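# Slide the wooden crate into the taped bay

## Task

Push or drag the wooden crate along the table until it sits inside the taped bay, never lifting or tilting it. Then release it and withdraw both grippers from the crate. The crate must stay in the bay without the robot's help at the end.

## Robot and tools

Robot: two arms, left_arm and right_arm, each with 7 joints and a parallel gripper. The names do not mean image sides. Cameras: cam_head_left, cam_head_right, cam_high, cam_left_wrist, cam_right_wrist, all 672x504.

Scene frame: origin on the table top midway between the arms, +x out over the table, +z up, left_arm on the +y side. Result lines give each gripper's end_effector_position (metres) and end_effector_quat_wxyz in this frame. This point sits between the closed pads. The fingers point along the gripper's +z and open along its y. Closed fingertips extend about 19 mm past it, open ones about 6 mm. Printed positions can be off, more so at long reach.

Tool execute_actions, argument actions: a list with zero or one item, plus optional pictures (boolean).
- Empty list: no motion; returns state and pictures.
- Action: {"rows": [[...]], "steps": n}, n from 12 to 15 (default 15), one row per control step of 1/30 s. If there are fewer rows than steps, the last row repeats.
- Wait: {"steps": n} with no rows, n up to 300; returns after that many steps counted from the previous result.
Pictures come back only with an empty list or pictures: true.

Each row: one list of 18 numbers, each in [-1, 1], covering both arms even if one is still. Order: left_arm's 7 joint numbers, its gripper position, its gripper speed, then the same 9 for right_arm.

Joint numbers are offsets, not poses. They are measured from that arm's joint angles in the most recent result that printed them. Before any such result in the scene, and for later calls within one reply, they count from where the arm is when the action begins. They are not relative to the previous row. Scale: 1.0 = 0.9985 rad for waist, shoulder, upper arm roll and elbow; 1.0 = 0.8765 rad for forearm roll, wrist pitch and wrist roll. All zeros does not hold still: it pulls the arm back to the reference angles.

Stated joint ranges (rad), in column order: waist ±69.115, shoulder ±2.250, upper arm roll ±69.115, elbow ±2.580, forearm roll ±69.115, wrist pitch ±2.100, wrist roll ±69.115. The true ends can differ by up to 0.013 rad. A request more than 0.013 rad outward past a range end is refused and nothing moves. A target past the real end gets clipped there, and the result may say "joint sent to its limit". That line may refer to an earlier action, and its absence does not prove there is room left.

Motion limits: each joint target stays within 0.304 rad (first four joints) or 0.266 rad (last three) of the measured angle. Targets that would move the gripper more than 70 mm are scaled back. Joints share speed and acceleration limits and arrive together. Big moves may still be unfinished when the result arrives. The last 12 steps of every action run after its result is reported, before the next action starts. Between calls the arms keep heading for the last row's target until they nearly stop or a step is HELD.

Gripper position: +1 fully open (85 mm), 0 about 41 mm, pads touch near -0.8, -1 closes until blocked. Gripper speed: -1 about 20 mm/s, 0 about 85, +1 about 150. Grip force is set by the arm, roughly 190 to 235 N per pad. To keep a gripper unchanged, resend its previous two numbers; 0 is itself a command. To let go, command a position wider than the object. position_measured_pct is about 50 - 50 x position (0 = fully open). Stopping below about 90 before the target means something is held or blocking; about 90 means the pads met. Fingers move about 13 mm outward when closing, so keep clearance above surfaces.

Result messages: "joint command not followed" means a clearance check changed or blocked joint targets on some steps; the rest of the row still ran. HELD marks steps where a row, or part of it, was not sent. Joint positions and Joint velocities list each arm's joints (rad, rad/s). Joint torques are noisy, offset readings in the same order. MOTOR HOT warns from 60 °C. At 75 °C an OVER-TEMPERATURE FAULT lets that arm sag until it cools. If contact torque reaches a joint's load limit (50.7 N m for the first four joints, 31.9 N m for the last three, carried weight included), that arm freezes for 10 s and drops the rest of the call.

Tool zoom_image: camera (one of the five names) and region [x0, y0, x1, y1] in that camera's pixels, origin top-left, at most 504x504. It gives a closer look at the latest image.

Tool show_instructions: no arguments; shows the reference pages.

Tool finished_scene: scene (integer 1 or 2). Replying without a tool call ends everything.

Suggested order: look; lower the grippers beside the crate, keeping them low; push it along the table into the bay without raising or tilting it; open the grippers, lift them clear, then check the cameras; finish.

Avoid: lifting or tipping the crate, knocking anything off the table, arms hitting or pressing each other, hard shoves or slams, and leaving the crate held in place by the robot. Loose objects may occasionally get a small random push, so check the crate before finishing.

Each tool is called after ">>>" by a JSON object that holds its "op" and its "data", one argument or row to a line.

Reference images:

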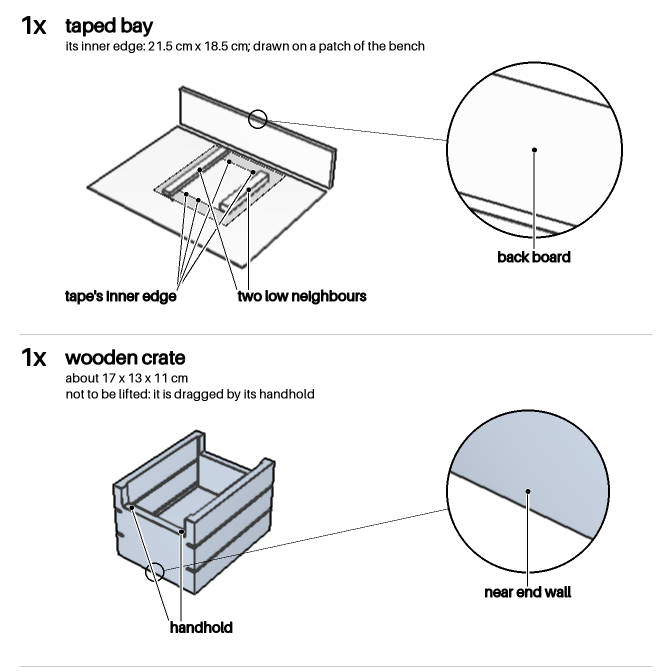

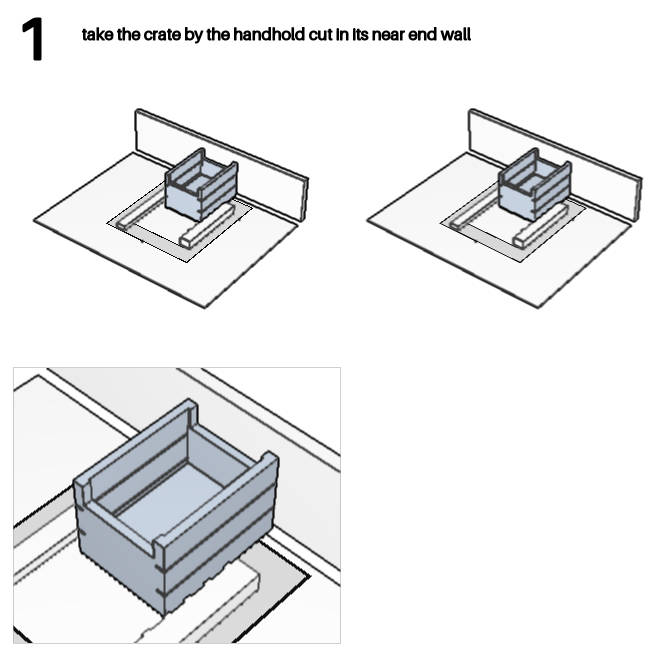

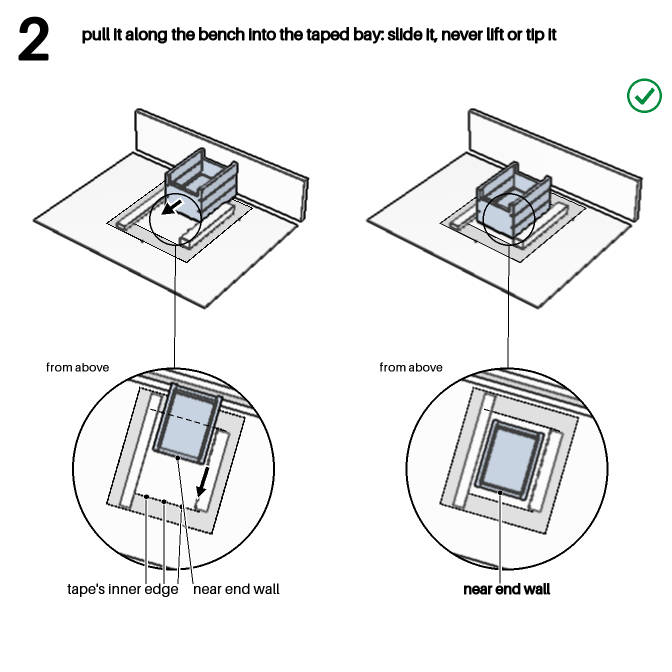

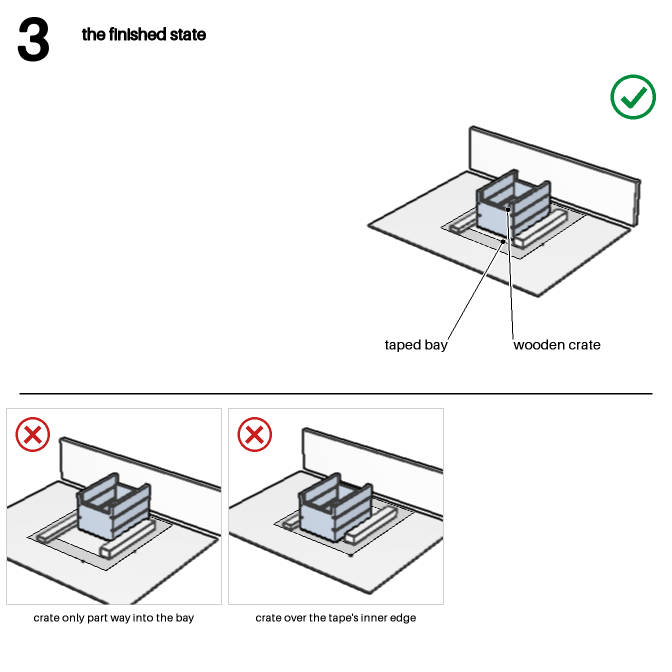

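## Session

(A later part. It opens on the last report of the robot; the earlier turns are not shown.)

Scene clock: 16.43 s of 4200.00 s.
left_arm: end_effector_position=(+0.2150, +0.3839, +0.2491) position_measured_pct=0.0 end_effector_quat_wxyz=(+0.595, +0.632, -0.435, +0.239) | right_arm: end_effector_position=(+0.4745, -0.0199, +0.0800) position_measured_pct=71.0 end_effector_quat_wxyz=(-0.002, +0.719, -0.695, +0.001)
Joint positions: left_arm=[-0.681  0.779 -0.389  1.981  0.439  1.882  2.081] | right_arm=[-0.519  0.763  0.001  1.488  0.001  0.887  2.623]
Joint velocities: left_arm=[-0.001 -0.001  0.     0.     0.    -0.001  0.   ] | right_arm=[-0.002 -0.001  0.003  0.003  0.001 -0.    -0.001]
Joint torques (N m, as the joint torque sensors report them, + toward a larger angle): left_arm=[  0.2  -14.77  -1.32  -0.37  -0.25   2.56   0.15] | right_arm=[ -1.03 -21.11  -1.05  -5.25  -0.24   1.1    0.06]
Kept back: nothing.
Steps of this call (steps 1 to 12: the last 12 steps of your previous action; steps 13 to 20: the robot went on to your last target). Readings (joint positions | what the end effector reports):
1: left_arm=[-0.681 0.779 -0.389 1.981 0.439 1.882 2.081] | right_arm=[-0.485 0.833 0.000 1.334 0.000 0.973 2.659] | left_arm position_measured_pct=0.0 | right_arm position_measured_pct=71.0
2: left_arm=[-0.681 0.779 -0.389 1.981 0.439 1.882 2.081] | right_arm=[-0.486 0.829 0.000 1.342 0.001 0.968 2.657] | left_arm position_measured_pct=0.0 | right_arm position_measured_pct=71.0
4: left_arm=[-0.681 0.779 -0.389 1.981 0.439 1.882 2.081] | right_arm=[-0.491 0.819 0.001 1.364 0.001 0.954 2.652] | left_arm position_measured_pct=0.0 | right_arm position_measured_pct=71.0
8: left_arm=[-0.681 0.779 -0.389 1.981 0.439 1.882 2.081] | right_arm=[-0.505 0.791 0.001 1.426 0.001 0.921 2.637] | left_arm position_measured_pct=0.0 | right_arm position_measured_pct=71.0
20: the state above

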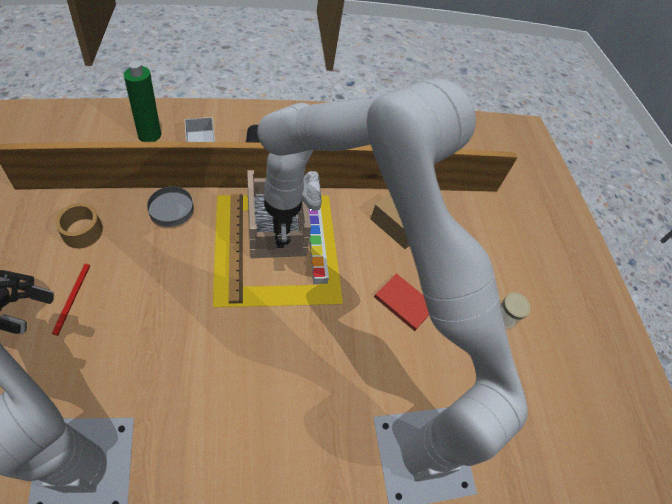

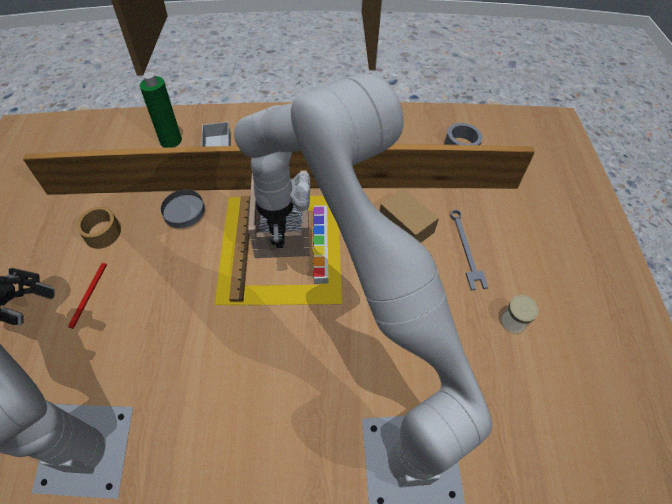

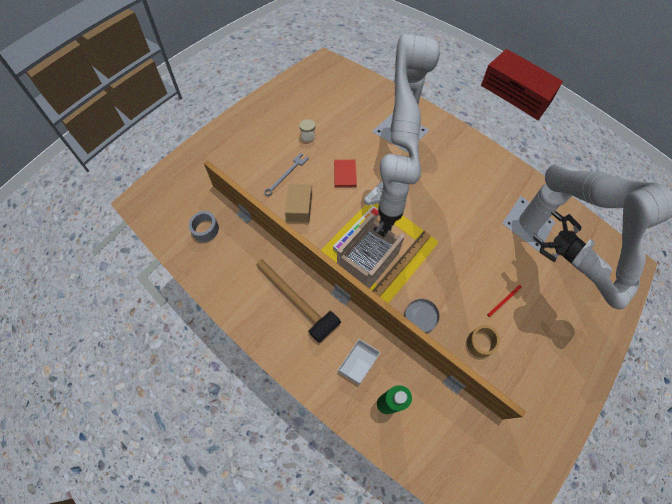

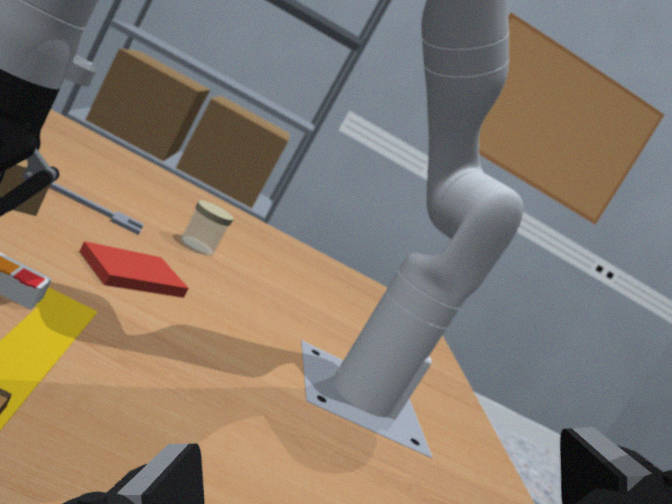

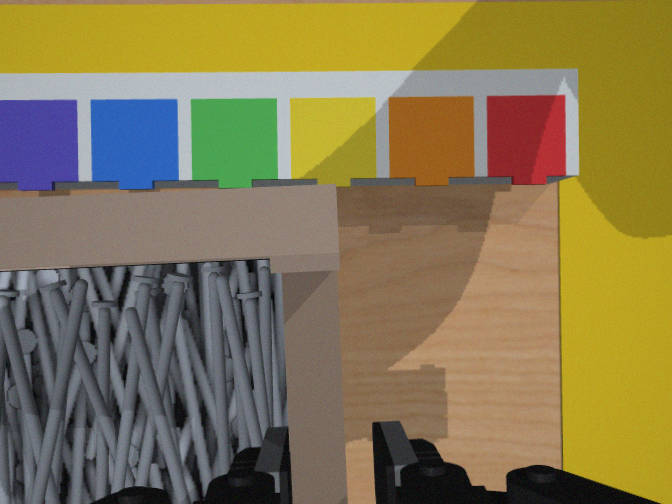

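>>> {"op": "execute_actions", "data": {
  "actions": [
    {"rows":[[0,0,0,0,0,0,0,1,0,-0.006,-0.008,0,0.017,0,-0.01,-0.006,-0.42,0.3],[0,0,0,0,0,0,0,1,0,-0.006,-0.008,0,0.017,0,-0.01,-0.006,-0.42,0.3],[0,0,0,0,0,0,0,1,0,-0.011,-0.016,0,0.034,0,-0.021,-0.011,-0.42,0.3],[0,0,0,0,0,0,0,1,0,-0.011,-0.016,0,0.034,0,-0.021,-0.011,-0.42,0.3],[0,0,0,0,0,0,0,1,0,-0.017,-0.023,0,0.051,0,-0.031,-0.017,-0.42,0.3],[0,0,0,0,0,0,0,1,0,-0.022,-0.031,0,0.068,0,-0.041,-0.023,-0.42,0.3],[0,0,0,0,0,0,0,1,0,-0.028,-0.039,0,0.085,0,-0.051,-0.028,-0.42,0.3],[0,0,0,0,0,0,0,1,0,-0.034,-0.047,0,0.103,0,-0.062,-0.034,-0.42,0.3],[0,0,0,0,0,0,0,1,0,-0.039,-0.054,0,0.12,0,-0.072,-0.04,-0.42,0.3],[0,0,0,0,0,0,0,1,0,-0.045,-0.062,0,0.137,0,-0.082,-0.046,-0.42,0.3],[0,0,0,0,0,0,0,1,0,-0.05,-0.07,0,0.154,0,-0.093,-0.051,-0.42,0.3],[0,0,0,0,0,0,0,1,0,-0.056,-0.077,0,0.171,0,-0.103,-0.057,-0.42,0.3]]}
  ]
}}

>>> {"op": "execute_actions", "data": {
  "actions": [
    {"steps":20}
  ],
  "pictures": true
}}

Scene clock: 18.07 s of 4200.00 s.
left_arm: end_effector_position=(+0.2150, +0.3839, +0.2491) position_measured_pct=0.0 end_effector_quat_wxyz=(+0.595, +0.632, -0.435, +0.239) | right_arm: end_effector_position=(+0.4714, -0.0200, +0.0806) position_measured_pct=71.0 end_effector_quat_wxyz=(-0.003, +0.719, -0.695, +0.002)
Joint positions: left_arm=[-0.681  0.779 -0.389  1.981  0.439  1.882  2.081] | right_arm=[-0.524  0.755  0.002  1.502  0.001  0.877  2.619]
Joint velocities: left_arm=[-0.001 -0.001 -0.    -0.    -0.     0.001  0.   ] | right_arm=[-0.073 -0.113  0.008  0.236  0.008 -0.155 -0.07 ]
Joint torques (N m, as the joint torque sensors report them, + toward a larger angle): left_arm=[  0.02 -14.56  -1.2   -0.42  -0.64   2.77   0.24] | right_arm=[ -0.8  -21.6   -1.02  -5.35  -0.49   1.13  -0.09]
Steps of this call (steps 1 to 15: the robot went on to your last target; steps 16 to 46: nothing new was sent; steps 47 to 49: the first 3 steps of this action). Readings (joint positions | what the end effector reports):
47: left_arm=[-0.681 0.779 -0.389 1.981 0.439 1.882 2.081] | right_arm=[-0.520 0.762 0.001 1.489 0.001 0.886 2.623] | left_arm position_measured_pct=0.0 | right_arm position_measured_pct=71.0
48: left_arm=[-0.681 0.779 -0.389 1.981 0.439 1.882 2.081] | right_arm=[-0.522 0.759 0.002 1.495 0.001 0.882 2.621] | left_arm position_measured_pct=0.0 | right_arm position_measured_pct=71.0
49: the state above

Scene clock: 18.73 s of 4200.00 s.
left_arm: end_effector_position=(+0.2150, +0.3839, +0.2491) position_measured_pct=0.0 end_effector_quat_wxyz=(+0.595, +0.632, -0.435, +0.239) | right_arm: end_effector_position=(+0.4246, -0.0200, +0.0798) position_measured_pct=71.0 end_effector_quat_wxyz=(-0.002, +0.720, -0.694, +0.001)
Joint positions: left_arm=[-0.681  0.779 -0.389  1.981  0.439  1.882  2.081] | right_arm=[-0.574  0.686  0.002  1.657  0.001  0.794  2.573]
Joint velocities: left_arm=[ 0.001  0.001 -0.     0.    -0.    -0.    -0.   ] | right_arm=[-0.002 -0.002 -0.     0.002  0.001  0.     0.001]
Joint torques (N m, as the joint torque sensors report them, + toward a larger angle): left_arm=[  0.04 -14.73  -1.42  -0.54  -0.42   2.6    0.14] | right_arm=[ -1.09 -19.54  -1.07  -4.69  -0.1    1.07   0.17]
Kept back: nothing.
Steps of this call (steps 1 to 12: the last 12 steps of your previous action; steps 13 to 20: the robot went on to your last target). Readings (joint positions | what the end effector reports):
1: left_arm=[-0.681 0.779 -0.389 1.981 0.439 1.882 2.081] | right_arm=[-0.526 0.752 0.002 1.510 0.002 0.872 2.617] | left_arm position_measured_pct=0.0 | right_arm position_measured_pct=71.0
2: left_arm=[-0.681 0.779 -0.389 1.981 0.439 1.882 2.081] | right_arm=[-0.528 0.748 0.002 1.518 0.001 0.868 2.614] | left_arm position_measured_pct=0.0 | right_arm position_measured_pct=71.0
4: left_arm=[-0.681 0.779 -0.389 1.981 0.439 1.882 2.081] | right_arm=[-0.535 0.738 0.003 1.539 0.002 0.856 2.608] | left_arm position_measured_pct=0.0 | right_arm position_measured_pct=71.0
8: left_arm=[-0.681 0.779 -0.389 1.981 0.439 1.882 2.081] | right_arm=[-0.555 0.711 0.002 1.599 0.002 0.825 2.590] | left_arm position_measured_pct=0.0 | right_arm position_measured_pct=71.0
20: the state above

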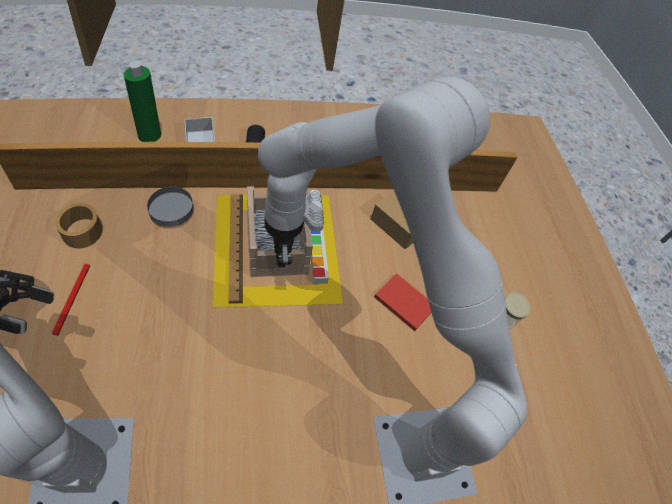

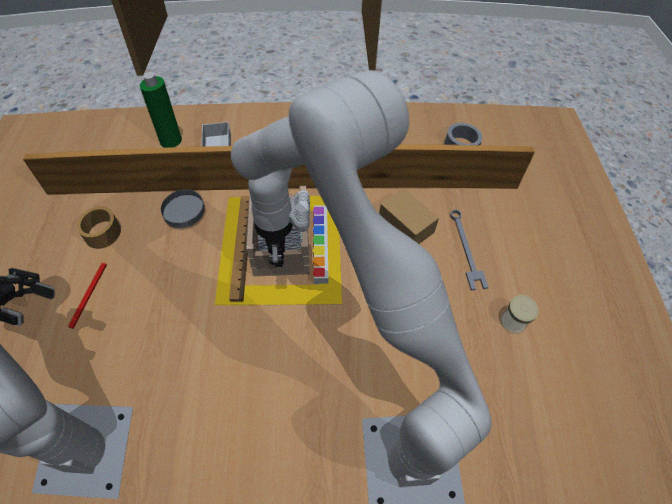

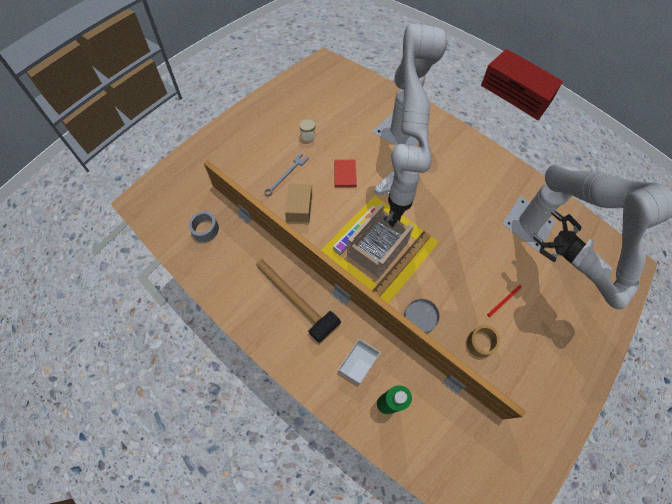

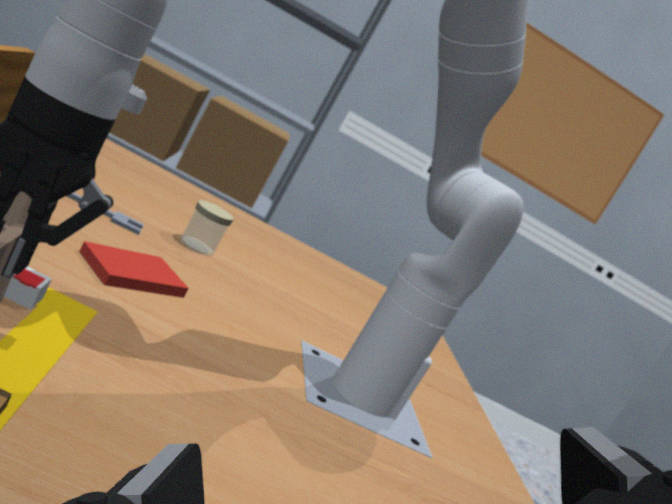

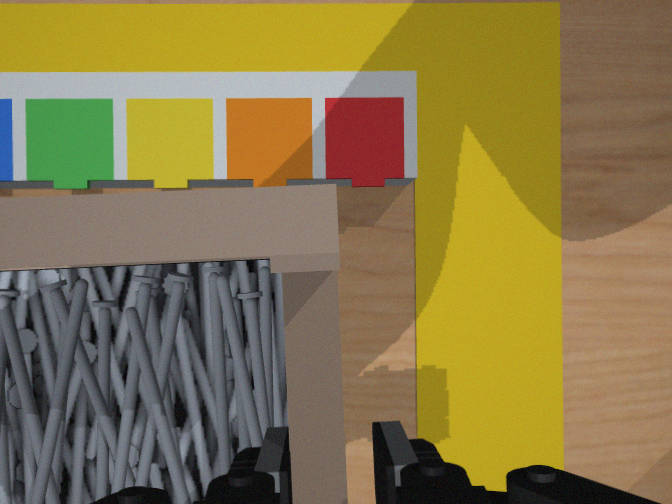

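>>> {"op": "execute_actions", "data": {
  "actions": [
    {"rows":[[0,0,0,0,0,0,0,1,0,0,0,0,0,0,0,0,0.3,0.5],[0,0,0,0,0,0,0,1,0,0,0,0,0,0,0,0,0.3,0.5],[0,0,0,0,0,0,0,1,0,0,0,0,0,0,0,0,0.3,0.5],[0,0,0,0,0,0,0,1,0,0,0,0,0,0,0,0,0.3,0.5],[0,0,0,0,0,0,0,1,0,0,0,0,0,0,0,0,0.3,0.5],[0,0,0,0,0,0,0,1,0,0,0,0,0,0,0,0,0.3,0.5],[0,0,0,0,0,0,0,1,0,0,-0.144,0,-0.115,0,0.3,0,0.3,0.5]]}
  ]
}}

>>> {"op": "execute_actions", "data": {
  "actions": [
    {"steps":28}
  ],
  "pictures": true
}}

Scene clock: 19.47 s of 4200.00 s.
left_arm: end_effector_position=(+0.2150, +0.3839, +0.2491) position_measured_pct=0.0 end_effector_quat_wxyz=(+0.595, +0.632, -0.435, +0.239) | right_arm: end_effector_position=(+0.4250, -0.0202, +0.0800) position_measured_pct=67.9 end_effector_quat_wxyz=(-0.002, +0.720, -0.694, +0.002)
Joint positions: left_arm=[-0.681  0.779 -0.389  1.981  0.439  1.882  2.081] | right_arm=[-0.573  0.686  0.002  1.656  0.001  0.794  2.573]
Joint velocities: left_arm=[ 0.001  0.     0.001 -0.     0.     0.    -0.   ] | right_arm=[-0.005 -0.001  0.002  0.005  0.001  0.001 -0.002]
Joint torques (N m, as the joint torque sensors report them, + toward a larger angle): left_arm=[ -0.06 -14.63  -1.34  -0.4   -0.65   2.63   0.05] | right_arm=[  0.   -19.46  -0.03  -5.98   0.14   0.03   0.26]
Steps of this call (steps 1 to 15: the robot went on to your last target; steps 16 to 19: nothing new was sent; steps 20 to 22: the first 3 steps of this action). Readings (joint positions | what the end effector reports):
20: left_arm=[-0.681 0.779 -0.389 1.981 0.439 1.882 2.081] | right_arm=[-0.573 0.686 0.002 1.657 0.001 0.794 2.573] | left_arm position_measured_pct=0.0 | right_arm position_measured_pct=71.0
21: left_arm=[-0.681 0.779 -0.389 1.981 0.439 1.882 2.081] | right_arm=[-0.573 0.686 0.002 1.656 0.001 0.794 2.573] | left_arm position_measured_pct=0.0 | right_arm position_measured_pct=70.2
22: the state above

Scene clock: 20.40 s of 4200.00 s.
left_arm: end_effector_position=(+0.2150, +0.3839, +0.2491) position_measured_pct=0.0 end_effector_quat_wxyz=(+0.595, +0.632, -0.435, +0.239) | right_arm: end_effector_position=(+0.4228, -0.0212, +0.1795) position_measured_pct=34.9 end_effector_quat_wxyz=(+0.000, +0.720, -0.694, +0.001)
Joint positions: left_arm=[-0.681  0.779 -0.389  1.981  0.439  1.882  2.081] | right_arm=[-0.574  0.542  0.002  1.542  0.001  1.057  2.573]
Joint velocities: left_arm=[ 0.    -0.002 -0.    -0.    -0.002 -0.    -0.   ] | right_arm=[-0.001 -0.001 -0.001 -0.001 -0.    -0.     0.001]
Joint torques (N m, as the joint torque sensors report them, + toward a larger angle): left_arm=[  0.43 -14.6   -1.32  -0.62  -0.46   2.73   0.12] | right_arm=[  0.5  -18.72   0.    -7.44   0.12  -0.03   0.26]
Kept back: nothing.
Steps of this call (steps 1 to 12: the last 12 steps of your previous action; steps 13 to 28: the robot went on to your last target). Readings (joint positions | what the end effector reports):
1: left_arm=[-0.681 0.779 -0.389 1.981 0.439 1.882 2.081] | right_arm=[-0.573 0.686 0.002 1.656 0.001 0.794 2.573] | left_arm position_measured_pct=0.0 | right_arm position_measured_pct=64.7
2: left_arm=[-0.681 0.779 -0.389 1.981 0.439 1.882 2.081] | right_arm=[-0.573 0.686 0.002 1.656 0.001 0.794 2.573] | left_arm position_measured_pct=0.0 | right_arm position_measured_pct=61.1
4: left_arm=[-0.681 0.779 -0.389 1.981 0.439 1.882 2.081] | right_arm=[-0.573 0.685 0.002 1.656 0.001 0.796 2.573] | left_arm position_measured_pct=0.0 | right_arm position_measured_pct=53.2
8: left_arm=[-0.681 0.779 -0.389 1.981 0.439 1.882 2.081] | right_arm=[-0.574 0.629 0.002 1.614 0.001 0.892 2.573] | left_arm position_measured_pct=0.0 | right_arm position_measured_pct=38.1
28: the state above

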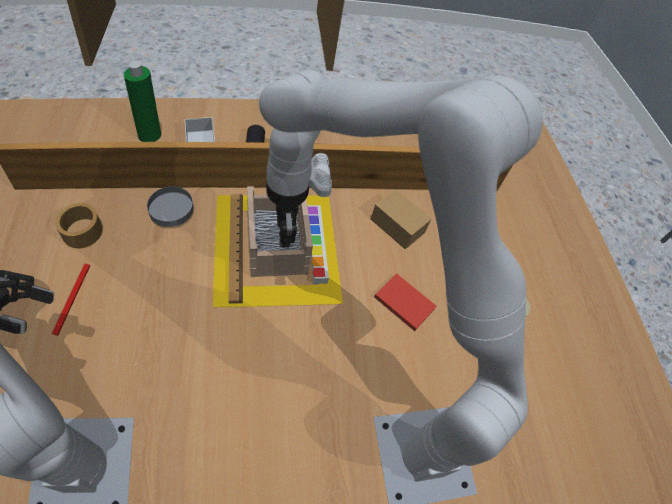

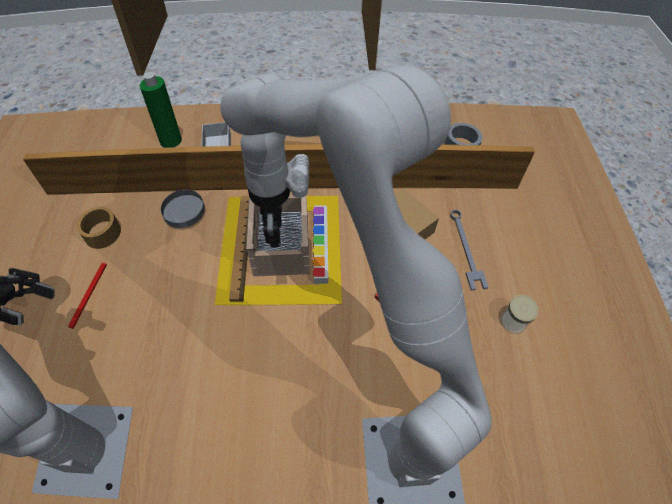

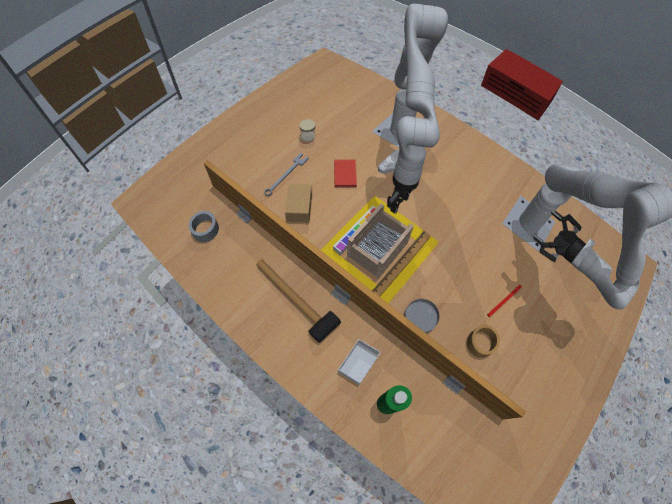

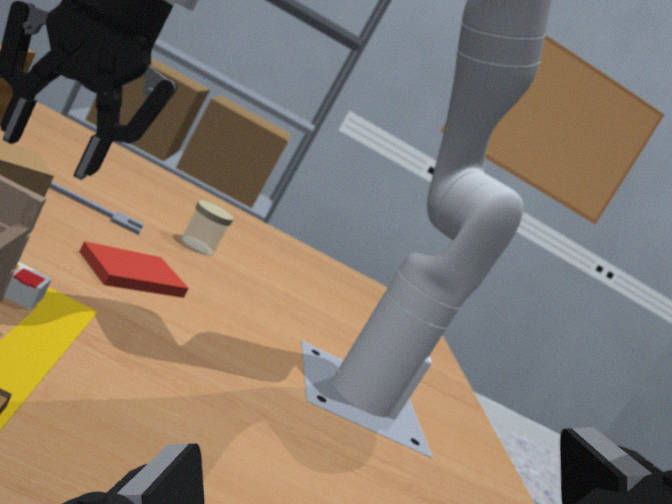

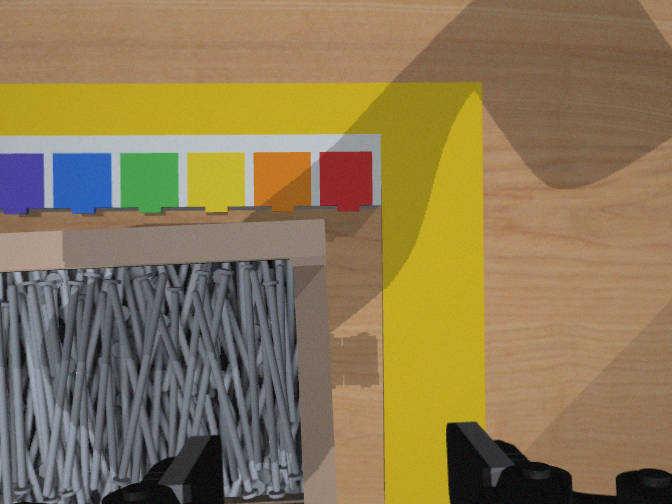

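>>> {"op": "finished_scene", "data": {
  "scene": 1
}}

The scene is finished: the task was done.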